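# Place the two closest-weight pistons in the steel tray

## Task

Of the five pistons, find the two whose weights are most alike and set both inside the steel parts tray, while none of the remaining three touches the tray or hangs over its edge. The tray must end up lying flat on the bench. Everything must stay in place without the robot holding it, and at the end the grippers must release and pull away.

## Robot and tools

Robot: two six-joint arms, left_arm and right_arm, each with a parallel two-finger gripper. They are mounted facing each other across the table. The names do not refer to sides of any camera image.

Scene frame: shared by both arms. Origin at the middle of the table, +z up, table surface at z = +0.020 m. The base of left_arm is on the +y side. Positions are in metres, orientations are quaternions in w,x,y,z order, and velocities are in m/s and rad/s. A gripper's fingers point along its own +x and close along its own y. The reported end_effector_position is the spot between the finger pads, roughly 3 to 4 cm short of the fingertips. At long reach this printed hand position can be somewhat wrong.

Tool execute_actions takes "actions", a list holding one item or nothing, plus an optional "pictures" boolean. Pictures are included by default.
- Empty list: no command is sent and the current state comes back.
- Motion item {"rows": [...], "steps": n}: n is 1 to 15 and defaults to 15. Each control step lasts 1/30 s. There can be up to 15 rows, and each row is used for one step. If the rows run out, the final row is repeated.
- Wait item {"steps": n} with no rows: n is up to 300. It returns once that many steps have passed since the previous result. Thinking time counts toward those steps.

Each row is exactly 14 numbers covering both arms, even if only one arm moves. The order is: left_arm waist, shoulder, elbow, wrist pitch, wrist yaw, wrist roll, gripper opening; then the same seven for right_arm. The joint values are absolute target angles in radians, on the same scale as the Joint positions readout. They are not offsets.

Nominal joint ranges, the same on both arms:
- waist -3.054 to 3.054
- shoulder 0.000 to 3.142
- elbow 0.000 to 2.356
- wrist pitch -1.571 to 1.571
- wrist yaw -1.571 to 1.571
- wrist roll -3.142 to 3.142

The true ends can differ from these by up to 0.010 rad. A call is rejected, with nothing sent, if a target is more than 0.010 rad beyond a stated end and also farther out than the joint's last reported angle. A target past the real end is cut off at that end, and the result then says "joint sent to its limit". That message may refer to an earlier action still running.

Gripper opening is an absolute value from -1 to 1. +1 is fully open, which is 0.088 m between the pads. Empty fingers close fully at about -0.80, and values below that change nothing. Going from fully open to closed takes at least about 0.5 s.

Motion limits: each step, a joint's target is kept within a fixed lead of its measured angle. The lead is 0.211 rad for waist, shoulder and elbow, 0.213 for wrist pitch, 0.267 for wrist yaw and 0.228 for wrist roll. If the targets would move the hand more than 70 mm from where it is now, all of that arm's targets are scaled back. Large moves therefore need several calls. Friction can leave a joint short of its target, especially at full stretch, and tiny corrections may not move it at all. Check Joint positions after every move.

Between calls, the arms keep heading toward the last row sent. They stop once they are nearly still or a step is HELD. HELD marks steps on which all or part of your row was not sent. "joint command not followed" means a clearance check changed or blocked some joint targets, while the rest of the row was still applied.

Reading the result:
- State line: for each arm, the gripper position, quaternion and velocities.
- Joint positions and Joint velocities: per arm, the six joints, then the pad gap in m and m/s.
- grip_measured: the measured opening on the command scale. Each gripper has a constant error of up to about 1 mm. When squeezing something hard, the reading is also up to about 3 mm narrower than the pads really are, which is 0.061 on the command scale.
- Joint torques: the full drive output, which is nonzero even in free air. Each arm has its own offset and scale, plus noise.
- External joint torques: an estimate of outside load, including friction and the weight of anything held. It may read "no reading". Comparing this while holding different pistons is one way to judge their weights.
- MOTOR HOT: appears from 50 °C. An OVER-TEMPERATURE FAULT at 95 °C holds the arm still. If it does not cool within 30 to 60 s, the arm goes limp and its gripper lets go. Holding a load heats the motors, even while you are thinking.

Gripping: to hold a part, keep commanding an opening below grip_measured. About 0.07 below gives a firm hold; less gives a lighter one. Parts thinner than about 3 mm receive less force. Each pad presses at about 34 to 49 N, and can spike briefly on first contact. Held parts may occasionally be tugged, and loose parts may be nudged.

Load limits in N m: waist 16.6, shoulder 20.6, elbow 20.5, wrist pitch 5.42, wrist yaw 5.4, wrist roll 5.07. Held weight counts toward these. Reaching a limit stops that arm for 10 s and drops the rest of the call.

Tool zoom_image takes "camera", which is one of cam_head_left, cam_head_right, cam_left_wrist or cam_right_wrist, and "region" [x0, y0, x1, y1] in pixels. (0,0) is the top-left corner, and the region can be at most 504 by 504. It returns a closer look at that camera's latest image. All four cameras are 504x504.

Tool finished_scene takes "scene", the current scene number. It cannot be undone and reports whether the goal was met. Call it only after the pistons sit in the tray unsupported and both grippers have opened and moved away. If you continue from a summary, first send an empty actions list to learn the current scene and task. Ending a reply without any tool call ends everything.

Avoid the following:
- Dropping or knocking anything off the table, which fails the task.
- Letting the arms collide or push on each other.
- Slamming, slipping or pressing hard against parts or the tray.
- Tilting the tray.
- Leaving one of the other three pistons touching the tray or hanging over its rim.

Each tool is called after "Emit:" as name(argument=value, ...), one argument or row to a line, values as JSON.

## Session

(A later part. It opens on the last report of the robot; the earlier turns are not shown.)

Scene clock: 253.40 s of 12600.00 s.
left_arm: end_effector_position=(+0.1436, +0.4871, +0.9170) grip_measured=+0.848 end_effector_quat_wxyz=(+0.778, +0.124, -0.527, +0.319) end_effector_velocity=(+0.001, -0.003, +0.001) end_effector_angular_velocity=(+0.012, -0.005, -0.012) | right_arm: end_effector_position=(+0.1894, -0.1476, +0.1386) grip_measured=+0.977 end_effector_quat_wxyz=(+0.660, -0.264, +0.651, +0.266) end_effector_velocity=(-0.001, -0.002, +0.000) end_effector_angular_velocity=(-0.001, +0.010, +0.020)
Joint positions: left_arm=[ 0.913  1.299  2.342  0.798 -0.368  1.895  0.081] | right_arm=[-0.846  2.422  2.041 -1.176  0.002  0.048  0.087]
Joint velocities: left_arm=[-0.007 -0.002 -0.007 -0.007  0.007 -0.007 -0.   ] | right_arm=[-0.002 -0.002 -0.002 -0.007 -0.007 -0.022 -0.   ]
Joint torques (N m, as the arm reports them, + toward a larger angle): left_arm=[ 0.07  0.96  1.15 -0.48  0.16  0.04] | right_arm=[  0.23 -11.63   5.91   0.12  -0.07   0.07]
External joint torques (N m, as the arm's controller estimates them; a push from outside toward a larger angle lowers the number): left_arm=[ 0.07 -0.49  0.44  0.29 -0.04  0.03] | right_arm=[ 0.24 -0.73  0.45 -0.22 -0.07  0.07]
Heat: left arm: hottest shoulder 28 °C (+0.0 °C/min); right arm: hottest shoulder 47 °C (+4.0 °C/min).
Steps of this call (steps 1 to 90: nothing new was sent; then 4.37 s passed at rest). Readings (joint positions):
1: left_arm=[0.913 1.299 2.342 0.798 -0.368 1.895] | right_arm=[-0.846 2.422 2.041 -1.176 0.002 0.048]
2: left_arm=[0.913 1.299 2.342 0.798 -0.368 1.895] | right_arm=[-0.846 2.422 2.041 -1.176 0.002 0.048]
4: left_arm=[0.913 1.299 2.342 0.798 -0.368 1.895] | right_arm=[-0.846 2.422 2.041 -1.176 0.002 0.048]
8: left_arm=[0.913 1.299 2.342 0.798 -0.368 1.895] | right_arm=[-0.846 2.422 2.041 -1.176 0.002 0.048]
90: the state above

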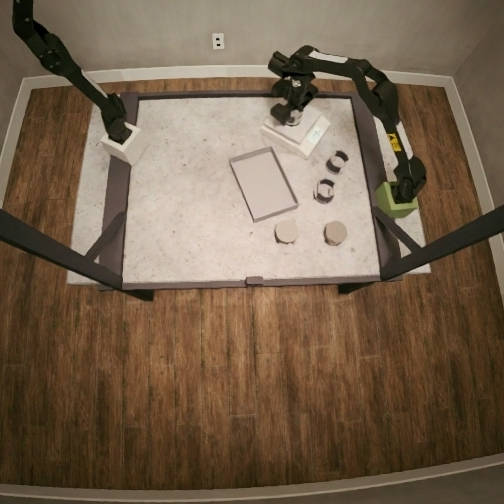

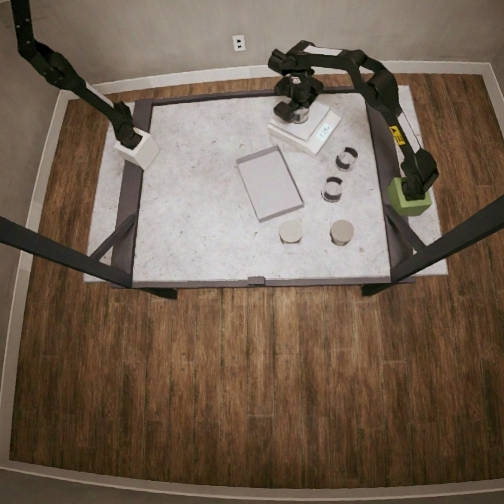

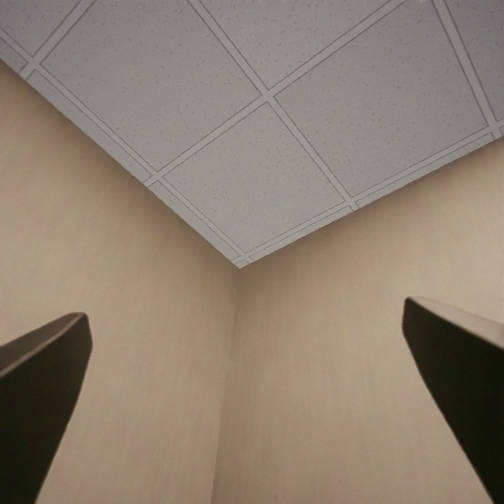

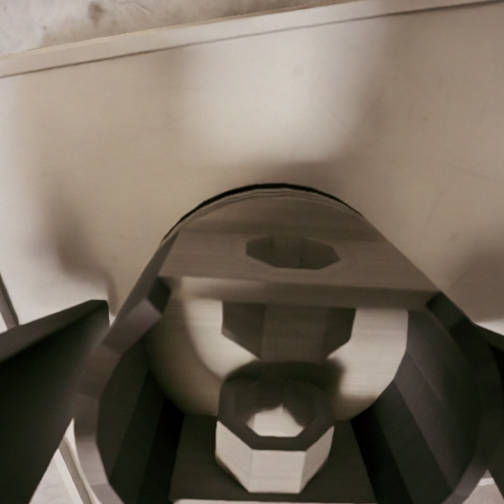

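Emit:
execute_actions(
  actions=[
    {"rows":[[0.913,1.3,2.34,0.8,-0.368,1.895,0.85,-0.846,2.42,2.042,-1.176,0,0.045,0.88],[0.913,1.3,2.34,0.8,-0.368,1.895,0.85,-0.846,2.42,2.042,-1.176,0,0.045,0.78],[0.913,1.3,2.34,0.8,-0.368,1.895,0.85,-0.846,2.42,2.042,-1.176,0,0.045,0.7],[0.913,1.3,2.34,0.8,-0.368,1.895,0.85,-0.846,2.42,2.042,-1.176,0,0.045,0.64],[0.913,1.3,2.34,0.8,-0.368,1.895,0.85,-0.846,2.42,2.042,-1.176,0,0.045,0.58],[0.913,1.3,2.34,0.8,-0.368,1.895,0.85,-0.846,2.42,2.042,-1.176,0,0.045,0.52],[0.913,1.3,2.34,0.8,-0.368,1.895,0.85,-0.846,2.42,2.042,-1.176,0,0.045,0.52],[0.913,1.3,2.34,0.8,-0.368,1.895,0.85,-0.846,2.42,2.042,-1.176,0,0.045,0.52],[0.913,1.3,2.34,0.8,-0.368,1.895,0.85,-0.846,2.418,2.055,-1.19,0,0.045,0.52],[0.913,1.3,2.34,0.8,-0.368,1.895,0.85,-0.846,2.414,2.073,-1.212,0,0.045,0.52],[0.913,1.3,2.34,0.8,-0.368,1.895,0.85,-0.846,2.408,2.09,-1.24,0,0.045,0.52],[0.913,1.3,2.34,0.8,-0.368,1.895,0.85,-0.845,2.40,2.10,-1.26,0,0.045,0.52],[0.913,1.3,2.34,0.8,-0.368,1.895,0.85,-0.84,2.385,2.095,-1.275,0,0.045,0.52],[0.913,1.3,2.34,0.8,-0.368,1.895,0.85,-0.83,2.365,2.07,-1.277,0,0.045,0.52],[0.913,1.3,2.34,0.8,-0.368,1.895,0.85,-0.81,2.34,2.03,-1.262,0,0.04,0.52]],"steps":15},
  ],
  pictures=false,
)

Emit:
execute_actions(
  actions=[
    {"rows":[[0.913,1.3,2.34,0.8,-0.368,1.895,0.85,-0.785,2.312,1.985,-1.244,0,0.03,0.52],[0.913,1.3,2.34,0.8,-0.368,1.895,0.85,-0.755,2.284,1.935,-1.222,0,0.02,0.52],[0.913,1.3,2.34,0.8,-0.368,1.895,0.85,-0.72,2.256,1.885,-1.20,0,0.01,0.52],[0.913,1.3,2.34,0.8,-0.368,1.895,0.85,-0.685,2.228,1.835,-1.178,0,0.0,0.52],[0.913,1.3,2.34,0.8,-0.368,1.895,0.85,-0.648,2.20,1.785,-1.156,0,-0.01,0.52],[0.913,1.3,2.34,0.8,-0.368,1.895,0.85,-0.61,2.172,1.735,-1.134,0,-0.02,0.52],[0.913,1.3,2.34,0.8,-0.368,1.895,0.85,-0.57,2.144,1.685,-1.112,0,-0.03,0.52],[0.913,1.3,2.34,0.8,-0.368,1.895,0.85,-0.53,2.116,1.635,-1.09,0,-0.04,0.52],[0.913,1.3,2.34,0.8,-0.368,1.895,0.85,-0.488,2.088,1.585,-1.068,0,-0.05,0.52],[0.913,1.3,2.34,0.8,-0.368,1.895,0.85,-0.446,2.06,1.535,-1.046,0,-0.06,0.52],[0.913,1.3,2.34,0.8,-0.368,1.895,0.85,-0.402,2.034,1.485,-1.022,0,-0.07,0.52],[0.913,1.3,2.34,0.8,-0.368,1.895,0.85,-0.357,2.01,1.44,-1.0,0,-0.08,0.52],[0.913,1.3,2.34,0.8,-0.368,1.895,0.85,-0.312,1.992,1.405,-0.983,0,-0.09,0.52],[0.913,1.3,2.34,0.8,-0.368,1.895,0.85,-0.267,1.982,1.38,-0.968,0,-0.10,0.52],[0.913,1.3,2.34,0.8,-0.368,1.895,0.85,-0.222,1.98,1.372,-0.962,0,-0.11,0.52]],"steps":15},
  ],
  pictures=false,
)

Emit:
execute_actions(
  actions=[
    {"rows":[[0.913,1.3,2.34,0.8,-0.368,1.895,0.85,-0.175,1.98,1.37,-0.96,0,-0.12,0.52],[0.913,1.3,2.34,0.8,-0.368,1.895,0.85,-0.128,1.98,1.37,-0.96,0,-0.13,0.52],[0.913,1.3,2.34,0.8,-0.368,1.895,0.85,-0.081,1.98,1.37,-0.96,0,-0.14,0.52],[0.913,1.3,2.34,0.8,-0.368,1.895,0.85,-0.034,1.98,1.37,-0.96,0,-0.15,0.52],[0.913,1.3,2.34,0.8,-0.368,1.895,0.85,0.013,1.98,1.37,-0.96,0,-0.155,0.52],[0.913,1.3,2.34,0.8,-0.368,1.895,0.85,0.06,1.98,1.37,-0.96,0,-0.155,0.52],[0.913,1.3,2.34,0.8,-0.368,1.895,0.85,0.107,1.98,1.37,-0.96,0,-0.155,0.52],[0.913,1.3,2.34,0.8,-0.368,1.895,0.85,0.154,1.98,1.37,-0.96,0,-0.155,0.52],[0.913,1.3,2.34,0.8,-0.368,1.895,0.85,0.201,1.98,1.37,-0.96,0,-0.155,0.52],[0.913,1.3,2.34,0.8,-0.368,1.895,0.85,0.248,1.98,1.37,-0.96,0,-0.155,0.52],[0.913,1.3,2.34,0.8,-0.368,1.895,0.85,0.295,1.98,1.37,-0.96,0,-0.155,0.52],[0.913,1.3,2.34,0.8,-0.368,1.895,0.85,0.34,1.982,1.368,-0.957,0,-0.155,0.52],[0.913,1.3,2.34,0.8,-0.368,1.895,0.85,0.38,1.988,1.362,-0.945,0,-0.155,0.52],[0.913,1.3,2.34,0.8,-0.368,1.895,0.85,0.413,1.998,1.353,-0.926,0,-0.155,0.52],[0.913,1.3,2.34,0.8,-0.368,1.895,0.85,0.438,2.012,1.34,-0.90,0,-0.155,0.52]],"steps":15},
  ],
  pictures=false,
)

Emit:
execute_actions(
  actions=[
    {"rows":[[0.913,1.3,2.34,0.8,-0.368,1.895,0.85,0.452,2.03,1.324,-0.865,0,-0.155,0.52],[0.913,1.3,2.34,0.8,-0.368,1.895,0.85,0.458,2.05,1.306,-0.827,0,-0.155,0.52],[0.913,1.3,2.34,0.8,-0.368,1.895,0.85,0.458,2.07,1.288,-0.789,0,-0.155,0.52],[0.913,1.3,2.34,0.8,-0.368,1.895,0.85,0.458,2.088,1.271,-0.754,0,-0.155,0.52],[0.913,1.3,2.34,0.8,-0.368,1.895,0.85,0.458,2.103,1.257,-0.725,0,-0.155,0.52],[0.913,1.3,2.34,0.8,-0.368,1.895,0.85,0.458,2.114,1.247,-0.704,0,-0.155,0.52],[0.913,1.3,2.34,0.8,-0.368,1.895,0.85,0.458,2.121,1.241,-0.691,0,-0.155,0.52],[0.913,1.3,2.34,0.8,-0.368,1.895,0.85,0.458,2.125,1.237,-0.683,0,-0.155,0.52],[0.913,1.3,2.34,0.8,-0.368,1.895,0.85,0.458,2.128,1.234,-0.677,0,-0.155,0.52]],"steps":13},
  ],
  pictures=false,
)

Scene clock: 272.50 s of 12600.00 s.
left_arm: end_effector_position=(+0.1436, +0.4871, +0.9170) grip_measured=+0.848 end_effector_quat_wxyz=(+0.778, +0.124, -0.527, +0.319) end_effector_velocity=(+0.003, -0.005, +0.001) end_effector_angular_velocity=(+0.021, +0.014, -0.011) | right_arm: end_effector_position=(+0.1817, -0.1535, +0.1512) grip_measured=+0.607 end_effector_quat_wxyz=(+0.648, -0.271, +0.662, +0.263) end_effector_velocity=(-0.076, -0.006, +0.092) end_effector_angular_velocity=(+0.040, -0.025, +0.161)
Joint positions: left_arm=[ 0.913  1.299  2.342  0.798 -0.368  1.895  0.081] | right_arm=[-0.842  2.405  2.06  -1.249  0.002  0.047  0.069]
Joint velocities: left_arm=[-0.002 -0.002 -0.007 -0.022 -0.007 -0.007 -0.   ] | right_arm=[ 0.11  -0.383 -0.315 -0.022 -0.007 -0.051 -0.   ]
Joint torques (N m, as the arm reports them, + toward a larger angle): left_arm=[ 0.06  0.96  1.15 -0.48  0.16  0.04] | right_arm=[  1.63 -15.56   5.37  -0.39  -0.09  -0.1 ]
External joint torques (N m, as the arm's controller estimates them; a push from outside toward a larger angle lowers the number): left_arm=[ 0.06 -0.6   0.51  0.3  -0.04  0.03] | right_arm=[ 0.28 -4.74 -0.03 -0.47 -0.01 -0.08]
Heat: left arm: hottest shoulder 28 °C (+0.0 °C/min); right arm: hottest shoulder 52 °C (+6.1 °C/min). Fold the right arm in close to its base before you think long.
MOTOR HOT: a motor of the right arm reached 50 °C. Now the hottest motor of the right arm, joint 2 (shoulder), reports 52 °C. The temperature limit of the motors' drives, at which the controller stops that arm, is 95 °C. To cool a motor, set the load down, stop pushing, or move to a pose that needs little force.
Steps of this call (steps 1 to 90: nothing new was sent; then 15.60 s passed at rest; steps 91 to 105: all 15 steps of this action). Readings (joint positions):
91: left_arm=[0.913 1.299 2.342 0.798 -0.368 1.895] | right_arm=[-0.846 2.422 2.041 -1.176 0.002 0.048]
92: left_arm=[0.913 1.299 2.342 0.798 -0.368 1.895] | right_arm=[-0.846 2.422 2.041 -1.176 0.002 0.048]
94: left_arm=[0.913 1.299 2.342 0.798 -0.368 1.895] | right_arm=[-0.846 2.422 2.041 -1.176 0.002 0.048]
98: left_arm=[0.913 1.299 2.342 0.798 -0.368 1.895] | right_arm=[-0.846 2.422 2.041 -1.176 0.002 0.047]
105: the state above

Scene clock: 273.00 s of 12600.00 s.
left_arm: end_effector_position=(+0.1436, +0.4871, +0.9170) grip_measured=+0.848 end_effector_quat_wxyz=(+0.778, +0.124, -0.527, +0.319) end_effector_velocity=(-0.002, +0.002, +0.000) end_effector_angular_velocity=(+0.007, -0.003, +0.006) | right_arm: end_effector_position=(-0.0482, -0.1313, +0.1504) grip_measured=+0.607 end_effector_quat_wxyz=(+0.530, -0.467, +0.541, +0.456) end_effector_velocity=(-0.497, -0.048, -0.055) end_effector_angular_velocity=(-0.095, +0.037, +1.592)
Joint positions: left_arm=[ 0.913  1.299  2.342  0.798 -0.368  1.895  0.081] | right_arm=[-0.324  2.031  1.441 -1.003  0.002 -0.083  0.069]
Joint velocities: left_arm=[-0.002 -0.007 -0.002 -0.007  0.007  0.007 -0.   ] | right_arm=[ 1.277 -0.427 -0.872  0.344 -0.007 -0.315 -0.   ]
Joint torques (N m, as the arm reports them, + toward a larger angle): left_arm=[ 0.07  0.96  1.15 -0.48  0.16  0.04] | right_arm=[ -0.04 -10.84   5.46   0.49  -0.08  -0.07]
External joint torques (N m, as the arm's controller estimates them; a push from outside toward a larger angle lowers the number): left_arm=[ 0.07 -0.33  0.36  0.26 -0.04  0.03] | right_arm=[ 0.45 -2.52  0.3  -0.02 -0.11 -0.08]
Heat: left arm: hottest shoulder 28 °C (+0.0 °C/min); right arm: hottest shoulder 52 °C (+6.0 °C/min). Fold the right arm in close to its base before you think long.
MOTOR HOT: still on. Now the hottest motor of the right arm, joint 2 (shoulder), reports 52 °C; a drive's own limit is 95 °C.
Steps of this call (steps 1 to 15: all 15 steps of this action). Readings (joint positions):
1: left_arm=[0.913 1.299 2.342 0.798 -0.368 1.895] | right_arm=[-0.836 2.388 2.043 -1.247 0.002 0.043]
2: left_arm=[0.913 1.299 2.342 0.798 -0.368 1.895] | right_arm=[-0.825 2.365 2.016 -1.243 0.002 0.038]
4: left_arm=[0.913 1.299 2.342 0.798 -0.368 1.895] | right_arm=[-0.783 2.310 1.941 -1.217 0.002 0.023]
8: left_arm=[0.913 1.299 2.342 0.798 -0.368 1.895] | right_arm=[-0.633 2.198 1.760 -1.138 0.002 -0.014]
15: the state above

Scene clock: 273.50 s of 12600.00 s.
left_arm: end_effector_position=(+0.1436, +0.4871, +0.9170) grip_measured=+0.848 end_effector_quat_wxyz=(+0.778, +0.124, -0.527, +0.319) end_effector_velocity=(+0.004, -0.002, -0.001) end_effector_angular_velocity=(+0.002, +0.022, -0.015) | right_arm: end_effector_position=(-0.2911, -0.1641, +0.1431) grip_measured=+0.607 end_effector_quat_wxyz=(+0.330, -0.626, +0.328, +0.626) end_effector_velocity=(-0.394, -0.163, -0.056) end_effector_angular_velocity=(+0.168, +0.106, +1.187)
Joint positions: left_arm=[ 0.913  1.299  2.342  0.798 -0.368  1.895  0.081] | right_arm=[ 0.359  2.     1.365 -0.935  0.002 -0.152  0.069]
Joint velocities: left_arm=[-0.002 -0.002 -0.007 -0.007 -0.022 -0.007  0.   ] | right_arm=[ 1.165  0.017 -0.217  0.432 -0.022 -0.022 -0.   ]
Joint torques (N m, as the arm reports them, + toward a larger angle): left_arm=[ 0.07  0.96  1.15 -0.47  0.16  0.04] | right_arm=[-0.98 -7.52  4.35  0.12 -0.04 -0.07]
External joint torques (N m, as the arm's controller estimates them; a push from outside toward a larger angle lowers the number): left_arm=[ 0.07 -0.44  0.42  0.28 -0.03  0.03] | right_arm=[ 0.22 -0.25 -0.3  -0.06 -0.13 -0.09]
Heat: left arm: hottest shoulder 28 °C (+0.0 °C/min); right arm: hottest shoulder 52 °C (+6.1 °C/min). Fold the right arm in close to its base before you think long.
MOTOR HOT: still on. Now the hottest motor of the right arm, joint 2 (shoulder), reports 52 °C; a drive's own limit is 95 °C.
Steps of this call (steps 1 to 15: all 15 steps of this action). Readings (joint positions):
1: left_arm=[0.913 1.299 2.342 0.798 -0.368 1.895] | right_arm=[-0.280 2.020 1.418 -0.992 0.002 -0.093]
2: left_arm=[0.913 1.299 2.342 0.798 -0.368 1.895] | right_arm=[-0.237 2.013 1.402 -0.983 0.002 -0.103]
4: left_arm=[0.913 1.299 2.342 0.798 -0.368 1.895] | right_arm=[-0.148 2.007 1.386 -0.970 0.002 -0.123]
8: left_arm=[0.913 1.299 2.342 0.798 -0.368 1.895] | right_arm=[0.038 2.002 1.378 -0.963 0.002 -0.146]
15: the state above

Scene clock: 273.93 s of 12600.00 s.
left_arm: end_effector_position=(+0.1436, +0.4871, +0.9170) grip_measured=+0.848 end_effector_quat_wxyz=(+0.778, +0.124, -0.527, +0.319) end_effector_velocity=(+0.000, -0.003, +0.001) end_effector_angular_velocity=(+0.009, -0.010, -0.020) | right_arm: end_effector_position=(-0.3217, -0.1847, +0.0717) grip_measured=+0.607 end_effector_quat_wxyz=(+0.296, -0.642, +0.298, +0.641) end_effector_velocity=(-0.021, +0.038, +0.002) end_effector_angular_velocity=(+0.177, +0.100, -0.010)
Joint positions: left_arm=[ 0.913  1.299  2.342  0.798 -0.368  1.895  0.081] | right_arm=[ 0.459  2.126  1.236 -0.684 -0.001 -0.154  0.069]
Joint velocities: left_arm=[-0.002 -0.002 -0.007 -0.007  0.007 -0.022 -0.   ] | right_arm=[-0.002 -0.007 -0.002  0.198  0.007  0.007 -0.   ]
Joint torques (N m, as the arm reports them, + toward a larger angle): left_arm=[ 0.06  0.96  1.15 -0.48  0.16  0.04] | right_arm=[-0.11 -8.45  4.34 -0.1   0.04 -0.04]
External joint torques (N m, as the arm's controller estimates them; a push from outside toward a larger angle lowers the number): left_arm=[ 0.07 -0.5   0.44  0.28 -0.04  0.03] | right_arm=[-0.15 -0.24  0.12 -0.19  0.05 -0.04]
Heat: left arm: hottest shoulder 28 °C (+0.0 °C/min); right arm: hottest shoulder 52 °C (+6.0 °C/min). Fold the right arm in close to its base before you think long.
MOTOR HOT: still on. Now the hottest motor of the right arm, joint 2 (shoulder), reports 52 °C; a drive's own limit is 95 °C.
Steps of this call (steps 1 to 13: all 13 steps of this action). Readings (joint positions):
1: left_arm=[0.913 1.299 2.342 0.798 -0.368 1.895] | right_arm=[0.394 2.003 1.356 -0.917 0.001 -0.153]
2: left_arm=[0.913 1.299 2.342 0.798 -0.368 1.895] | right_arm=[0.423 2.009 1.345 -0.892 -0.001 -0.153]
4: left_arm=[0.913 1.299 2.342 0.798 -0.368 1.895] | right_arm=[0.456 2.035 1.319 -0.828 -0.002 -0.153]
8: left_arm=[0.913 1.299 2.342 0.798 -0.368 1.895] | right_arm=[0.460 2.104 1.260 -0.731 -0.002 -0.153]
13: the state above

Emit:
execute_actions(
  actions=[
    {"rows":[[0.913,1.3,2.34,0.8,-0.368,1.895,0.85,0.458,2.129,1.234,-0.677,0,-0.155,0.6],[0.913,1.3,2.34,0.8,-0.368,1.895,0.85,0.458,2.129,1.234,-0.677,0,-0.155,0.68],[0.913,1.3,2.34,0.8,-0.368,1.895,0.85,0.458,2.128,1.234,-0.677,0,-0.155,0.8],[0.913,1.3,2.34,0.8,-0.368,1.895,0.85,0.458,2.126,1.236,-0.68,0,-0.155,0.92],[0.913,1.3,2.34,0.8,-0.368,1.895,0.85,0.458,2.12,1.242,-0.693,0,-0.155,1.0],[0.913,1.3,2.34,0.8,-0.368,1.895,0.85,0.458,2.106,1.255,-0.72,0,-0.155,1.0],[0.913,1.3,2.34,0.8,-0.368,1.895,0.85,0.458,2.086,1.273,-0.758,0,-0.155,1.0],[0.913,1.3,2.34,0.8,-0.368,1.895,0.85,0.458,2.064,1.293,-0.80,0,-0.155,1.0],[0.913,1.3,2.34,0.8,-0.368,1.895,0.85,0.458,2.042,1.313,-0.842,0,-0.155,1.0],[0.913,1.3,2.34,0.8,-0.368,1.895,0.85,0.458,2.022,1.332,-0.881,0,-0.15,1.0],[0.913,1.3,2.34,0.8,-0.368,1.895,0.85,0.455,2.008,1.35,-0.913,0,-0.14,1.0],[0.913,1.3,2.34,0.8,-0.368,1.895,0.85,0.445,2.005,1.372,-0.938,0,-0.125,1.0],[0.913,1.3,2.34,0.8,-0.368,1.895,0.85,0.425,2.012,1.397,-0.956,0,-0.105,1.0],[0.913,1.3,2.34,0.8,-0.368,1.895,0.85,0.398,2.028,1.425,-0.968,0,-0.085,1.0],[0.913,1.3,2.34,0.8,-0.368,1.895,0.85,0.365,2.05,1.455,-0.976,0,-0.065,1.0]],"steps":15},
  ],
  pictures=false,
)

Emit:
execute_actions(
  actions=[
    {"rows":[[0.913,1.3,2.34,0.8,-0.368,1.895,0.85,0.33,2.075,1.488,-0.984,0,-0.045,1.0],[0.913,1.3,2.34,0.8,-0.368,1.895,0.85,0.295,2.10,1.52,-0.99,0,-0.025,1.0],[0.913,1.3,2.34,0.8,-0.368,1.895,0.85,0.262,2.122,1.548,-0.996,0,-0.005,1.0],[0.913,1.3,2.34,0.8,-0.368,1.895,0.85,0.234,2.14,1.571,-1.0,0,0.015,1.0],[0.913,1.3,2.34,0.8,-0.368,1.895,0.85,0.212,2.154,1.588,-1.003,0,0.03,1.0],[0.913,1.3,2.34,0.8,-0.368,1.895,0.85,0.197,2.163,1.598,-1.004,0,0.04,1.0],[0.913,1.3,2.34,0.8,-0.368,1.895,0.85,0.189,2.168,1.604,-1.004,0,0.045,1.0],[0.913,1.3,2.34,0.8,-0.368,1.895,0.85,0.185,2.170,1.606,-1.005,0,0.045,1.0]],"steps":13},
  ],
)

Scene clock: 278.77 s of 12600.00 s.
left_arm: end_effector_position=(+0.1436, +0.4871, +0.9170) grip_measured=+0.848 end_effector_quat_wxyz=(+0.778, +0.124, -0.527, +0.319) end_effector_velocity=(+0.000, -0.004, +0.001) end_effector_angular_velocity=(+0.021, -0.001, -0.002) | right_arm: end_effector_position=(-0.3183, -0.1717, +0.1374) grip_measured=+0.973 end_effector_quat_wxyz=(+0.319, -0.631, +0.321, +0.630) end_effector_velocity=(+0.068, +0.252, +0.206) end_effector_angular_velocity=(+0.372, +0.239, -0.987)
Joint positions: left_arm=[ 0.913  1.299  2.342  0.798 -0.368  1.895  0.081] | right_arm=[ 0.433  2.032  1.389 -0.931 -0.001 -0.106  0.087]
Joint velocities: left_arm=[ 0.002 -0.002 -0.002 -0.022  0.007 -0.007 -0.   ] | right_arm=[-0.51  -0.002  0.886 -0.447 -0.022  0.476  0.002]
Joint torques (N m, as the arm reports them, + toward a larger angle): left_arm=[ 0.08  0.95  1.15 -0.48  0.16  0.04] | right_arm=[-2.07 -6.73  5.16 -0.16  0.04  0.15]
External joint torques (N m, as the arm's controller estimates them; a push from outside toward a larger angle lowers the number): left_arm=[ 0.08 -0.49  0.43  0.28 -0.04  0.03] | right_arm=[-0.18 -0.33  0.93 -0.48 -0.11  0.13]
Heat: left arm: hottest shoulder 28 °C (+0.0 °C/min); right arm: hottest shoulder 51 °C (+4.0 °C/min). Fold the right arm in close to its base before you think long.
MOTOR HOT: still on. Now the hottest motor of the right arm, joint 2 (shoulder), reports 51 °C; a drive's own limit is 95 °C.
Steps of this call (steps 1 to 15: the robot went on to your last target; steps 16 to 90: nothing new was sent; then 1.33 s passed at rest; steps 91 to 105: all 15 steps of this action). Readings (joint positions):
91: left_arm=[0.913 1.299 2.342 0.798 -0.368 1.895] | right_arm=[0.459 2.126 1.236 -0.681 -0.001 -0.154]
92: left_arm=[0.913 1.299 2.342 0.798 -0.368 1.895] | right_arm=[0.459 2.126 1.236 -0.681 -0.001 -0.154]
94: left_arm=[0.913 1.299 2.342 0.798 -0.368 1.895] | right_arm=[0.459 2.126 1.236 -0.680 -0.001 -0.154]
98: left_arm=[0.913 1.299 2.342 0.798 -0.368 1.895] | right_arm=[0.459 2.117 1.251 -0.735 -0.001 -0.154]
105: the state above

Scene clock: 279.20 s of 12600.00 s.
left_arm: end_effector_position=(+0.1436, +0.4871, +0.9170) grip_measured=+0.848 end_effector_quat_wxyz=(+0.778, +0.124, -0.527, +0.319) end_effector_velocity=(+0.002, -0.006, +0.001) end_effector_angular_velocity=(+0.017, -0.003, -0.007) | right_arm: end_effector_position=(-0.2421, -0.1004, +0.1371) grip_measured=+0.977 end_effector_quat_wxyz=(+0.438, -0.555, +0.439, +0.554) end_effector_velocity=(-0.022, +0.004, +0.009) end_effector_angular_velocity=(+0.019, +0.013, +0.010)
Joint positions: left_arm=[ 0.913  1.299  2.342  0.798 -0.368  1.895  0.081] | right_arm=[ 0.179  2.162  1.591 -1.001 -0.001  0.039  0.087]
Joint velocities: left_arm=[-0.002  0.002 -0.007 -0.007  0.007 -0.007 -0.   ] | right_arm=[ 0.046  0.007  0.051 -0.022 -0.007  0.037  0.   ]
Joint torques (N m, as the arm reports them, + toward a larger angle): left_arm=[ 0.07  0.96  1.14 -0.48  0.17  0.04] | right_arm=[ 0.35 -8.82  6.93 -0.14  0.02  0.09]
External joint torques (N m, as the arm's controller estimates them; a push from outside toward a larger angle lowers the number): left_arm=[ 0.07 -0.49  0.44  0.29 -0.04  0.03] | right_arm=[ 0.31  0.58  1.64 -0.44  0.04  0.08]
Heat: left arm: hottest shoulder 28 °C (+0.0 °C/min); right arm: hottest shoulder 51 °C (+4.0 °C/min). Fold the right arm in close to its base before you think long.
MOTOR HOT: still on. Now the hottest motor of the right arm, joint 2 (shoulder), reports 51 °C; a drive's own limit is 95 °C.
Steps of this call (steps 1 to 13: all 13 steps of this action). Readings (joint positions):
1: left_arm=[0.913 1.299 2.342 0.798 -0.368 1.895] | right_arm=[0.412 2.036 1.419 -0.944 -0.001 -0.090]
2: left_arm=[0.913 1.299 2.342 0.798 -0.368 1.895] | right_arm=[0.385 2.047 1.448 -0.957 -0.001 -0.072]
4: left_arm=[0.913 1.299 2.342 0.798 -0.368 1.895] | right_arm=[0.321 2.080 1.506 -0.974 -0.001 -0.034]
8: left_arm=[0.913 1.299 2.342 0.798 -0.368 1.895] | right_arm=[0.206 2.143 1.575 -0.993 -0.001 0.023]
13: the state above

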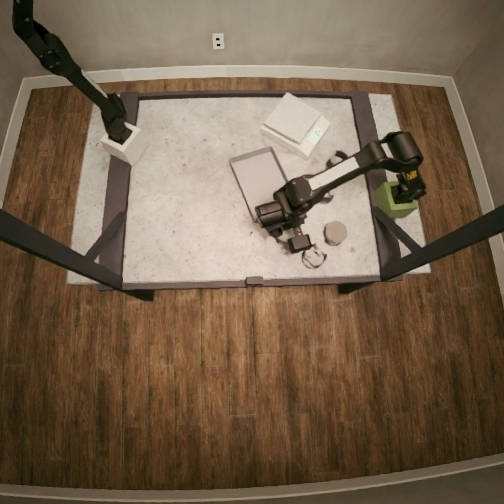

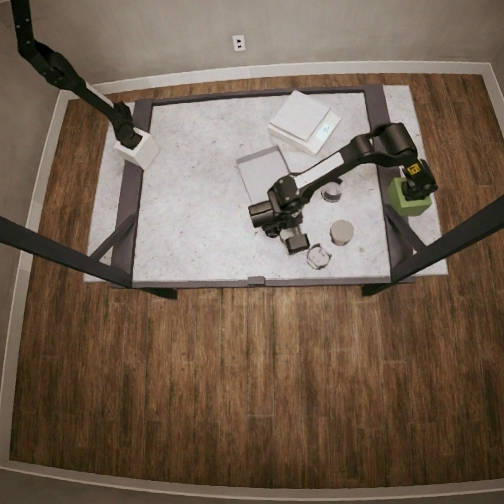

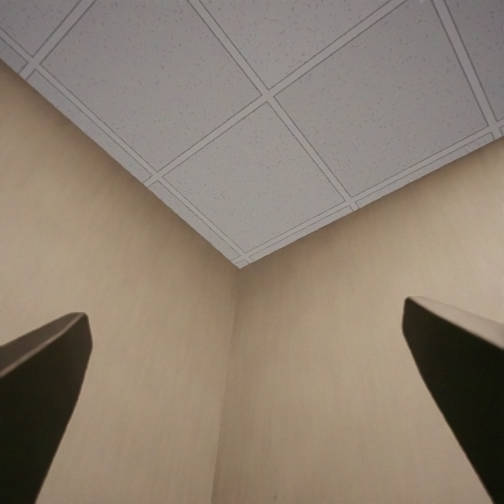

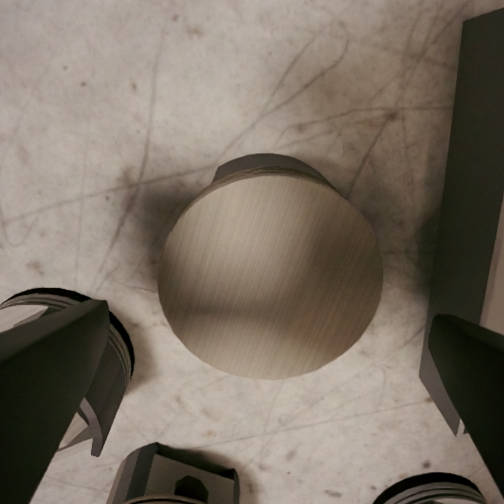

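Emit:
execute_actions(
  actions=[
    {"rows":[[0.913,1.3,2.34,0.8,-0.368,1.895,0.85,0.180,2.174,1.594,-0.992,0,0.045,1.0],[0.913,1.3,2.34,0.8,-0.368,1.895,0.85,0.178,2.186,1.582,-0.967,0,0.045,1.0],[0.913,1.3,2.34,0.8,-0.368,1.895,0.85,0.177,2.2,1.567,-0.938,0,0.045,1.0],[0.913,1.3,2.34,0.8,-0.368,1.895,0.85,0.177,2.215,1.551,-0.907,0,0.045,1.0],[0.913,1.3,2.34,0.8,-0.368,1.895,0.85,0.177,2.23,1.535,-0.876,0,0.045,1.0],[0.913,1.3,2.34,0.8,-0.368,1.895,0.85,0.177,2.244,1.52,-0.847,0,0.045,1.0],[0.913,1.3,2.34,0.8,-0.368,1.895,0.85,0.177,2.256,1.508,-0.823,0,0.045,1.0],[0.913,1.3,2.34,0.8,-0.368,1.895,0.85,0.177,2.265,1.499,-0.805,0,0.045,1.0],[0.913,1.3,2.34,0.8,-0.368,1.895,0.85,0.177,2.271,1.493,-0.794,0,0.045,1.0],[0.913,1.3,2.34,0.8,-0.368,1.895,0.85,0.177,2.272,1.492,-0.793,0,0.045,1.0]],"steps":13},
  ],
)

Scene clock: 285.17 s of 12600.00 s.
left_arm: end_effector_position=(+0.1436, +0.4871, +0.9170) grip_measured=+0.848 end_effector_quat_wxyz=(+0.778, +0.124, -0.527, +0.319) end_effector_velocity=(+0.001, +0.001, -0.000) end_effector_angular_velocity=(+0.001, +0.010, -0.003) | right_arm: end_effector_position=(-0.2417, -0.1020, +0.0730) grip_measured=+0.977 end_effector_quat_wxyz=(+0.436, -0.558, +0.443, +0.550) end_effector_velocity=(-0.000, -0.008, -0.038) end_effector_angular_velocity=(-0.009, +0.005, +0.024)
Joint positions: left_arm=[ 0.913  1.299  2.342  0.798 -0.368  1.895  0.081] | right_arm=[ 0.179  2.271  1.495 -0.81  -0.001  0.042  0.087]
Joint velocities: left_arm=[-0.007 -0.002  0.002 -0.007 -0.007  0.007 -0.001] | right_arm=[ 0.002  0.056 -0.076  0.125 -0.007 -0.022  0.   ]
Joint torques (N m, as the arm reports them, + toward a larger angle): left_arm=[ 0.07  0.96  1.15 -0.48  0.16  0.04] | right_arm=[ -0.19 -10.3    5.31   0.43   0.03   0.1 ]
External joint torques (N m, as the arm's controller estimates them; a push from outside toward a larger angle lowers the number): left_arm=[ 0.06 -0.32  0.34  0.26 -0.04  0.03] | right_arm=[-0.25  0.6  -0.43 -0.06  0.04  0.11]
Heat: left arm: hottest shoulder 28 °C (+0.0 °C/min); right arm: hottest shoulder 50 °C (+3.0 °C/min). Fold the right arm in close to its base before you think long.
MOTOR HOT: still on. Now the hottest motor of the right arm, joint 2 (shoulder), reports 50 °C; a drive's own limit is 95 °C.
Steps of this call (steps 1 to 15: the robot went on to your last target; steps 16 to 90: nothing new was sent; then 2.53 s passed at rest; steps 91 to 103: all 13 steps of this action). Readings (joint positions):
91: left_arm=[0.913 1.299 2.342 0.798 -0.368 1.895] | right_arm=[0.184 2.163 1.596 -1.002 -0.001 0.042]
92: left_arm=[0.913 1.299 2.342 0.798 -0.368 1.895] | right_arm=[0.184 2.165 1.596 -0.998 -0.001 0.042]
94: left_arm=[0.913 1.299 2.342 0.798 -0.368 1.895] | right_arm=[0.183 2.175 1.586 -0.958 -0.001 0.042]
98: left_arm=[0.913 1.299 2.342 0.798 -0.368 1.895] | right_arm=[0.180 2.224 1.538 -0.861 -0.001 0.042]
103: the state above

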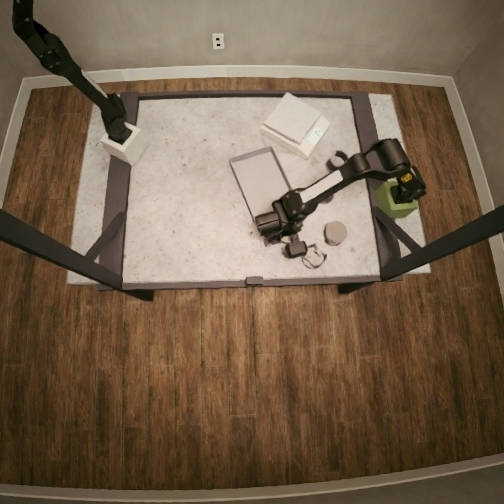

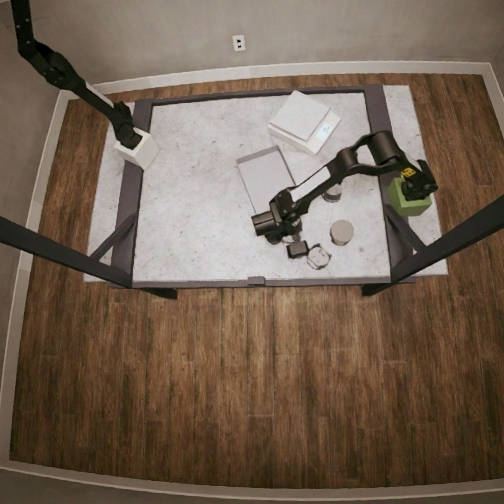

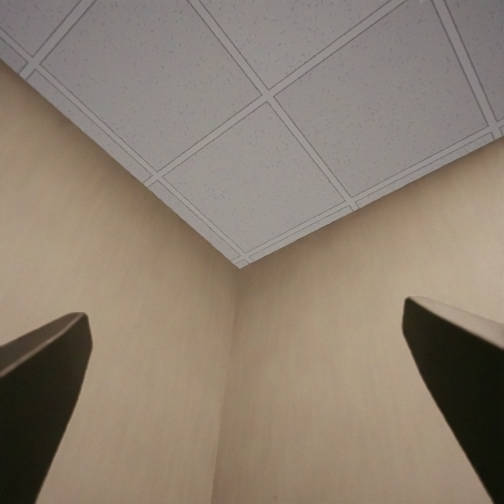

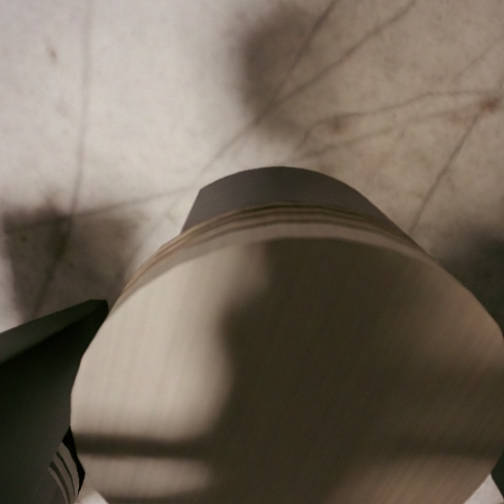

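Emit:
execute_actions(
  actions=[
    {"rows":[[0.913,1.3,2.34,0.8,-0.368,1.895,0.85,0.173,2.272,1.496,-0.790,0,0.045,0.9],[0.913,1.3,2.34,0.8,-0.368,1.895,0.85,0.171,2.272,1.498,-0.790,0,0.045,0.8],[0.913,1.3,2.34,0.8,-0.368,1.895,0.85,0.171,2.272,1.498,-0.790,0,0.045,0.72],[0.913,1.3,2.34,0.8,-0.368,1.895,0.85,0.171,2.272,1.498,-0.790,0,0.045,0.66],[0.913,1.3,2.34,0.8,-0.368,1.895,0.85,0.171,2.272,1.498,-0.790,0,0.045,0.6],[0.913,1.3,2.34,0.8,-0.368,1.895,0.85,0.172,2.272,1.498,-0.790,0,0.045,0.54],[0.913,1.3,2.34,0.8,-0.368,1.895,0.85,0.173,2.272,1.498,-0.790,0,0.045,0.52],[0.913,1.3,2.34,0.8,-0.368,1.895,0.85,0.173,2.272,1.498,-0.790,0,0.045,0.52],[0.913,1.3,2.34,0.8,-0.368,1.895,0.85,0.173,2.272,1.498,-0.790,0,0.045,0.52]],"steps":9},
  ],
  pictures=false,
)

Emit:
execute_actions(
  actions=[
    {"rows":[[0.913,1.3,2.34,0.8,-0.368,1.895,0.85,0.173,2.265,1.506,-0.81,0,0.045,0.52],[0.913,1.3,2.34,0.8,-0.368,1.895,0.85,0.173,2.252,1.52,-0.838,0,0.045,0.52],[0.913,1.3,2.34,0.8,-0.368,1.895,0.85,0.173,2.235,1.538,-0.873,0,0.045,0.52],[0.913,1.3,2.34,0.8,-0.368,1.895,0.85,0.173,2.216,1.558,-0.912,0,0.045,0.52],[0.913,1.3,2.34,0.8,-0.368,1.895,0.85,0.173,2.197,1.578,-0.951,0,0.045,0.52],[0.913,1.3,2.34,0.8,-0.368,1.895,0.85,0.17,2.18,1.598,-0.988,0,0.045,0.52],[0.913,1.3,2.34,0.8,-0.368,1.895,0.85,0.162,2.165,1.618,-1.023,0,0.045,0.52],[0.913,1.3,2.34,0.8,-0.368,1.895,0.85,0.148,2.152,1.637,-1.055,0,0.045,0.52],[0.913,1.3,2.34,0.8,-0.368,1.895,0.85,0.127,2.143,1.655,-1.082,0,0.045,0.52],[0.913,1.3,2.34,0.8,-0.368,1.895,0.85,0.10,2.138,1.67,-1.102,0,0.045,0.52],[0.913,1.3,2.34,0.8,-0.368,1.895,0.85,0.067,2.137,1.682,-1.115,0,0.045,0.52],[0.913,1.3,2.34,0.8,-0.368,1.895,0.85,0.03,2.14,1.692,-1.122,0,0.045,0.52],[0.913,1.3,2.34,0.8,-0.368,1.895,0.85,-0.01,2.145,1.702,-1.127,0,0.045,0.52],[0.913,1.3,2.34,0.8,-0.368,1.895,0.85,-0.052,2.152,1.714,-1.132,0,0.045,0.52],[0.913,1.3,2.34,0.8,-0.368,1.895,0.85,-0.094,2.16,1.728,-1.138,0,0.045,0.52]],"steps":15},
  ],
  pictures=false,
)

Emit:
execute_actions(
  actions=[
    {"rows":[[0.913,1.3,2.34,0.8,-0.368,1.895,0.85,-0.136,2.17,1.745,-1.145,0,0.045,0.52],[0.913,1.3,2.34,0.8,-0.368,1.895,0.85,-0.178,2.181,1.763,-1.152,0,0.045,0.52],[0.913,1.3,2.34,0.8,-0.368,1.895,0.85,-0.22,2.193,1.783,-1.16,0,0.045,0.52],[0.913,1.3,2.34,0.8,-0.368,1.895,0.85,-0.262,2.206,1.804,-1.168,0,0.045,0.52],[0.913,1.3,2.34,0.8,-0.368,1.895,0.85,-0.304,2.22,1.827,-1.177,0,0.045,0.52],[0.913,1.3,2.34,0.8,-0.368,1.895,0.85,-0.346,2.234,1.85,-1.186,0,0.045,0.52],[0.913,1.3,2.34,0.8,-0.368,1.895,0.85,-0.387,2.248,1.874,-1.196,0,0.045,0.52],[0.913,1.3,2.34,0.8,-0.368,1.895,0.85,-0.428,2.262,1.898,-1.206,0,0.045,0.52],[0.913,1.3,2.34,0.8,-0.368,1.895,0.85,-0.468,2.277,1.922,-1.215,0,0.045,0.52],[0.913,1.3,2.34,0.8,-0.368,1.895,0.85,-0.508,2.292,1.946,-1.224,0,0.045,0.52],[0.913,1.3,2.34,0.8,-0.368,1.895,0.85,-0.547,2.307,1.97,-1.233,0,0.045,0.52],[0.913,1.3,2.34,0.8,-0.368,1.895,0.85,-0.585,2.322,1.994,-1.242,0,0.045,0.52],[0.913,1.3,2.34,0.8,-0.368,1.895,0.85,-0.622,2.336,2.018,-1.252,0,0.045,0.52],[0.913,1.3,2.34,0.8,-0.368,1.895,0.85,-0.658,2.35,2.041,-1.261,0,0.045,0.52],[0.913,1.3,2.34,0.8,-0.368,1.895,0.85,-0.692,2.363,2.063,-1.27,0,0.045,0.52]],"steps":15},
  ],
  pictures=false,
)

Emit:
execute_actions(
  actions=[
    {"rows":[[0.913,1.3,2.34,0.8,-0.368,1.895,0.85,-0.724,2.375,2.083,-1.278,0,0.045,0.52],[0.913,1.3,2.34,0.8,-0.368,1.895,0.85,-0.753,2.386,2.101,-1.285,0,0.045,0.52],[0.913,1.3,2.34,0.8,-0.368,1.895,0.85,-0.779,2.396,2.116,-1.29,0,0.045,0.52],[0.913,1.3,2.34,0.8,-0.368,1.895,0.85,-0.801,2.404,2.126,-1.292,0,0.045,0.52],[0.913,1.3,2.34,0.8,-0.368,1.895,0.85,-0.818,2.41,2.13,-1.29,0,0.045,0.52],[0.913,1.3,2.34,0.8,-0.368,1.895,0.85,-0.83,2.414,2.126,-1.282,0,0.045,0.52],[0.913,1.3,2.34,0.8,-0.368,1.895,0.85,-0.837,2.417,2.116,-1.27,0,0.045,0.52],[0.913,1.3,2.34,0.8,-0.368,1.895,0.85,-0.841,2.419,2.103,-1.255,0,0.045,0.52],[0.913,1.3,2.34,0.8,-0.368,1.895,0.85,-0.843,2.42,2.089,-1.24,0,0.045,0.52],[0.913,1.3,2.34,0.8,-0.368,1.895,0.85,-0.843,2.421,2.076,-1.225,0,0.045,0.52],[0.913,1.3,2.34,0.8,-0.368,1.895,0.85,-0.843,2.422,2.064,-1.21,0,0.045,0.52],[0.913,1.3,2.34,0.8,-0.368,1.895,0.85,-0.843,2.423,2.054,-1.197,0,0.045,0.52],[0.913,1.3,2.34,0.8,-0.368,1.895,0.85,-0.843,2.423,2.046,-1.187,0,0.045,0.52],[0.913,1.3,2.34,0.8,-0.368,1.895,0.85,-0.843,2.424,2.040,-1.18,0,0.045,0.52],[0.913,1.3,2.34,0.8,-0.368,1.895,0.85,-0.843,2.424,2.036,-1.175,0,0.045,0.52]],"steps":15},
  ],
  pictures=false,
)

Emit:
execute_actions(
  actions=[
    {"rows":[[0.913,1.3,2.34,0.8,-0.368,1.895,0.85,-0.843,2.424,2.033,-1.171,0,0.045,0.52],[0.913,1.3,2.34,0.8,-0.368,1.895,0.85,-0.843,2.424,2.031,-1.169,0,0.045,0.52]],"steps":6},
  ],
)

Scene clock: 296.03 s of 12600.00 s.
left_arm: end_effector_position=(+0.1436, +0.4871, +0.9170) grip_measured=+0.848 end_effector_quat_wxyz=(+0.778, +0.124, -0.527, +0.319) end_effector_velocity=(+0.003, +0.002, -0.001) end_effector_angular_velocity=(-0.007, +0.018, -0.015) | right_arm: end_effector_position=(-0.2403, -0.0984, +0.0724) grip_measured=+0.577 end_effector_quat_wxyz=(+0.441, -0.553, +0.442, +0.552) end_effector_velocity=(+0.002, +0.000, +0.001) end_effector_angular_velocity=(-0.004, +0.006, +0.015)
Joint positions: left_arm=[ 0.913  1.299  2.342  0.798 -0.368  1.895  0.081] | right_arm=[ 0.174  2.272  1.493 -0.793 -0.001  0.042  0.067]
Joint velocities: left_arm=[-0.002 -0.002  0.002 -0.007 -0.022 -0.007 -0.   ] | right_arm=[-0.007 -0.002  0.002 -0.007 -0.007 -0.022 -0.032]
Joint torques (N m, as the arm reports them, + toward a larger angle): left_arm=[ 0.07  0.95  1.15 -0.47  0.16  0.04] | right_arm=[-0.07 -9.79  5.51  0.28  0.04  0.1 ]
External joint torques (N m, as the arm's controller estimates them; a push from outside toward a larger angle lowers the number): left_arm=[ 0.07 -0.33  0.35  0.26 -0.04  0.03] | right_arm=[ 0.17 -0.32  0.71 -0.03  0.02  0.1 ]
Heat: left arm: hottest shoulder 28 °C (+0.0 °C/min); right arm: hottest shoulder 50 °C (+5.1 °C/min). Fold the right arm in close to its base before you think long.
MOTOR HOT: still on. Now the hottest motor of the right arm, joint 2 (shoulder), reports 50 °C; a drive's own limit is 95 °C.
Steps of this call (steps 1 to 30: the robot went on to your last target; steps 31 to 100: nothing new was sent; then 7.23 s passed at rest; steps 101 to 109: all 9 steps of this action). Readings (joint positions):
101: left_arm=[0.913 1.299 2.342 0.798 -0.368 1.895] | right_arm=[0.179 2.272 1.493 -0.795 -0.001 0.042]
102: left_arm=[0.913 1.299 2.342 0.798 -0.368 1.895] | right_arm=[0.179 2.272 1.493 -0.795 -0.001 0.042]
104: left_arm=[0.913 1.299 2.342 0.798 -0.368 1.895] | right_arm=[0.176 2.272 1.493 -0.794 -0.001 0.042]
108: left_arm=[0.913 1.299 2.342 0.798 -0.368 1.895] | right_arm=[0.174 2.272 1.493 -0.793 -0.001 0.042]
109: the state above

Scene clock: 296.53 s of 12600.00 s.
left_arm: end_effector_position=(+0.1436, +0.4871, +0.9170) grip_measured=+0.848 end_effector_quat_wxyz=(+0.778, +0.124, -0.527, +0.319) end_effector_velocity=(+0.002, -0.001, -0.000) end_effector_angular_velocity=(+0.006, +0.012, -0.003) | right_arm: end_effector_position=(-0.1797, -0.0803, +0.1673) grip_measured=+0.536 end_effector_quat_wxyz=(+0.484, -0.514, +0.481, +0.520) end_effector_velocity=(+0.487, +0.105, +0.095) end_effector_angular_velocity=(+0.136, +0.037, -1.216)
Joint positions: left_arm=[ 0.913  1.299  2.342  0.798 -0.368  1.895  0.081] | right_arm=[ 0.02   2.151  1.697 -1.108 -0.002  0.042  0.065]
Joint velocities: left_arm=[-0.007 -0.002 -0.002 -0.007 -0.007  0.007  0.   ] | right_arm=[-1.209 -0.007  0.374 -0.242 -0.022  0.007 -0.   ]
Joint torques (N m, as the arm reports them, + toward a larger angle): left_arm=[ 0.06  0.96  1.15 -0.48  0.16  0.04] | right_arm=[-1.57 -8.89  5.83 -0.4   0.05  0.1 ]
External joint torques (N m, as the arm's controller estimates them; a push from outside toward a larger angle lowers the number): left_arm=[ 0.06 -0.39  0.39  0.27 -0.04  0.03] | right_arm=[-0.21 -0.38  0.84 -0.55 -0.06  0.08]
Heat: left arm: hottest shoulder 28 °C (+0.0 °C/min); right arm: hottest shoulder 50 °C (+5.0 °C/min). Fold the right arm in close to its base before you think long.
MOTOR HOT: still on. Now the hottest motor of the right arm, joint 2 (shoulder), reports 50 °C; a drive's own limit is 95 °C.
Steps of this call (steps 1 to 15: all 15 steps of this action). Readings (joint positions):
1: left_arm=[0.913 1.299 2.342 0.798 -0.368 1.895] | right_arm=[0.174 2.272 1.494 -0.793 -0.001 0.042]
2: left_arm=[0.913 1.299 2.342 0.798 -0.368 1.895] | right_arm=[0.174 2.272 1.497 -0.801 -0.001 0.042]
4: left_arm=[0.913 1.299 2.342 0.798 -0.368 1.895] | right_arm=[0.174 2.269 1.512 -0.847 -0.001 0.042]
8: left_arm=[0.913 1.299 2.342 0.798 -0.368 1.895] | right_arm=[0.171 2.224 1.568 -0.976 -0.001 0.042]
15: the state above

Scene clock: 297.03 s of 12600.00 s.
left_arm: end_effector_position=(+0.1436, +0.4871, +0.9170) grip_measured=+0.848 end_effector_quat_wxyz=(+0.778, +0.124, -0.527, +0.319) end_effector_velocity=(+0.003, +0.001, -0.000) end_effector_angular_velocity=(+0.006, +0.023, -0.010) | right_arm: end_effector_position=(+0.0872, -0.0966, +0.1688) grip_measured=+0.536 end_effector_quat_wxyz=(+0.616, -0.345, +0.619, +0.344) end_effector_velocity=(+0.480, -0.168, -0.007) end_effector_angular_velocity=(+0.021, +0.013, -1.123)
Joint positions: left_arm=[ 0.913  1.299  2.342  0.798 -0.368  1.895  0.081] | right_arm=[-0.603  2.328  1.996 -1.242 -0.002  0.042  0.065]
Joint velocities: left_arm=[ 0.002 -0.007 -0.002 -0.022 -0.022 -0.007 -0.   ] | right_arm=[-1.116  0.413  0.681 -0.256 -0.022  0.007 -0.   ]
Joint torques (N m, as the arm reports them, + toward a larger angle): left_arm=[ 0.07  0.97  1.15 -0.48  0.16  0.04] | right_arm=[ -0.03 -10.63   7.35  -0.33   0.06   0.1 ]
External joint torques (N m, as the arm's controller estimates them; a push from outside toward a larger angle lowers the number): left_arm=[ 0.07 -0.35  0.37  0.27 -0.04  0.03] | right_arm=[-0.12 -0.07  2.02 -0.53  0.07  0.1 ]
Heat: left arm: hottest shoulder 28 °C (+0.0 °C/min); right arm: hottest shoulder 50 °C (+5.1 °C/min). Fold the right arm in close to its base before you think long.
MOTOR HOT: still on. Now the hottest motor of the right arm, joint 2 (shoulder), reports 50 °C; a drive's own limit is 95 °C.
Steps of this call (steps 1 to 15: all 15 steps of this action). Readings (joint positions):
1: left_arm=[0.913 1.299 2.342 0.798 -0.368 1.895] | right_arm=[-0.022 2.153 1.708 -1.117 -0.002 0.042]
2: left_arm=[0.913 1.299 2.342 0.798 -0.368 1.895] | right_arm=[-0.067 2.159 1.720 -1.128 -0.002 0.042]
4: left_arm=[0.913 1.299 2.342 0.798 -0.368 1.895] | right_arm=[-0.157 2.177 1.750 -1.145 -0.002 0.042]
8: left_arm=[0.913 1.299 2.342 0.798 -0.368 1.895] | right_arm=[-0.327 2.229 1.831 -1.179 -0.002 0.042]
15: the state above

Scene clock: 297.53 s of 12600.00 s.
left_arm: end_effector_position=(+0.1436, +0.4871, +0.9170) grip_measured=+0.848 end_effector_quat_wxyz=(+0.778, +0.124, -0.527, +0.319) end_effector_velocity=(+0.001, +0.000, -0.001) end_effector_angular_velocity=(-0.010, -0.002, -0.024) | right_arm: end_effector_position=(+0.1890, -0.1487, +0.1433) grip_measured=+0.536 end_effector_quat_wxyz=(+0.658, -0.265, +0.652, +0.267) end_effector_velocity=(-0.027, +0.015, -0.083) end_effector_angular_velocity=(-0.035, +0.023, +0.073)
Joint positions: left_arm=[ 0.913  1.299  2.342  0.798 -0.368  1.895  0.081] | right_arm=[-0.847  2.419  2.055 -1.199  0.     0.043  0.065]
Joint velocities: left_arm=[-0.002 -0.002 -0.007  0.007 -0.007 -0.022 -0.   ] | right_arm=[ 0.066  0.061 -0.222  0.242  0.007 -0.007 -0.   ]
Joint torques (N m, as the arm reports them, + toward a larger angle): left_arm=[ 0.06  0.96  1.14 -0.48  0.16  0.04] | right_arm=[  0.1  -11.32   5.59   0.27  -0.01   0.08]
External joint torques (N m, as the arm's controller estimates them; a push from outside toward a larger angle lowers the number): left_arm=[ 0.06 -0.34  0.35  0.25 -0.04  0.03] | right_arm=[ 0.28 -0.17  0.06 -0.06 -0.01  0.08]
Heat: left arm: hottest shoulder 28 °C (+0.0 °C/min); right arm: hottest shoulder 50 °C (+5.0 °C/min). Fold the right arm in close to its base before you think long.
MOTOR HOT: still on. Now the hottest motor of the right arm, joint 2 (shoulder), reports 50 °C; a drive's own limit is 95 °C.
Steps of this call (steps 1 to 15: all 15 steps of this action). Readings (joint positions):
1: left_arm=[0.913 1.299 2.342 0.798 -0.368 1.895] | right_arm=[-0.639 2.341 2.018 -1.251 -0.002 0.042]
2: left_arm=[0.913 1.299 2.342 0.798 -0.368 1.895] | right_arm=[-0.675 2.354 2.039 -1.260 -0.002 0.042]
4: left_arm=[0.913 1.299 2.342 0.798 -0.368 1.895] | right_arm=[-0.739 2.377 2.075 -1.273 -0.002 0.042]
8: left_arm=[0.913 1.299 2.342 0.798 -0.368 1.895] | right_arm=[-0.831 2.403 2.102 -1.276 0.000 0.043]
15: the state above

Scene clock: 297.73 s of 12600.00 s.
left_arm: end_effector_position=(+0.1436, +0.4871, +0.9170) grip_measured=+0.848 end_effector_quat_wxyz=(+0.778, +0.124, -0.527, +0.319) end_effector_velocity=(+0.003, +0.002, -0.001) end_effector_angular_velocity=(-0.004, +0.023, -0.002) | right_arm: end_effector_position=(+0.1878, -0.1478, +0.1378) grip_measured=+0.536 end_effector_quat_wxyz=(+0.657, -0.267, +0.652, +0.268) end_effector_velocity=(-0.000, -0.004, -0.005) end_effector_angular_velocity=(-0.004, +0.014, -0.015)
Joint positions: left_arm=[ 0.913  1.299  2.342  0.798 -0.368  1.895  0.081] | right_arm=[-0.844  2.423  2.039 -1.179  0.001  0.043  0.065]
Joint velocities: left_arm=[-0.002 -0.002  0.002 -0.007 -0.022  0.007 -0.   ] | right_arm=[-0.007  0.002 -0.017  0.007 -0.007  0.007 -0.   ]
Joint torques (N m, as the arm reports them, + toward a larger angle): left_arm=[ 0.06  0.95  1.16 -0.48  0.16  0.04] | right_arm=[  0.11 -11.2    4.98   0.59  -0.04   0.08]
External joint torques (N m, as the arm's controller estimates them; a push from outside toward a larger angle lowers the number): left_arm=[ 0.06 -0.39  0.38  0.27 -0.03  0.03] | right_arm=[ 0.36 -0.35 -0.46  0.21 -0.06  0.08]
Heat: left arm: hottest shoulder 28 °C (+0.0 °C/min); right arm: hottest shoulder 50 °C (+5.1 °C/min). Fold the right arm in close to its base before you think long.
MOTOR HOT: still on. Now the hottest motor of the right arm, joint 2 (shoulder), reports 50 °C; a drive's own limit is 95 °C.
Steps of this call (steps 1 to 6: all 6 steps of this action). Readings (joint positions):
1: left_arm=[0.913 1.299 2.342 0.798 -0.368 1.895] | right_arm=[-0.846 2.421 2.048 -1.191 0.000 0.043]
2: left_arm=[0.913 1.299 2.342 0.798 -0.368 1.895] | right_arm=[-0.844 2.423 2.043 -1.186 0.001 0.043]
4: left_arm=[0.913 1.299 2.342 0.798 -0.368 1.895] | right_arm=[-0.844 2.423 2.040 -1.181 0.001 0.043]
6: the state above

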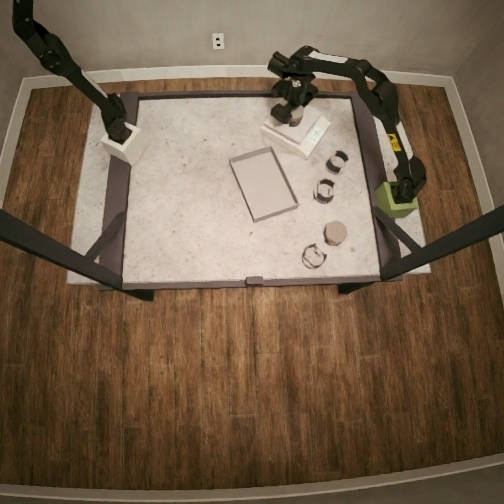

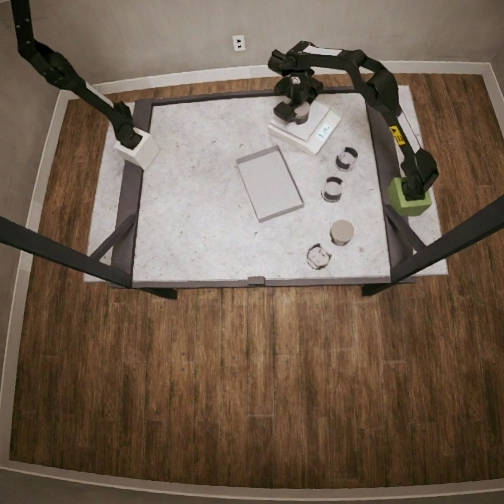

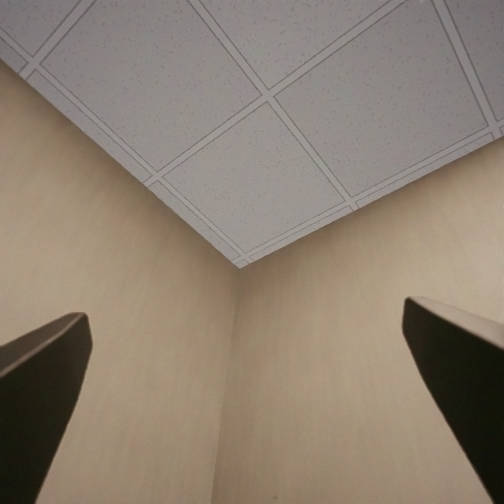

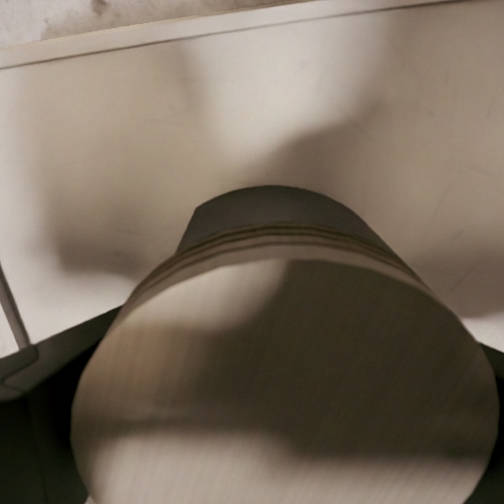

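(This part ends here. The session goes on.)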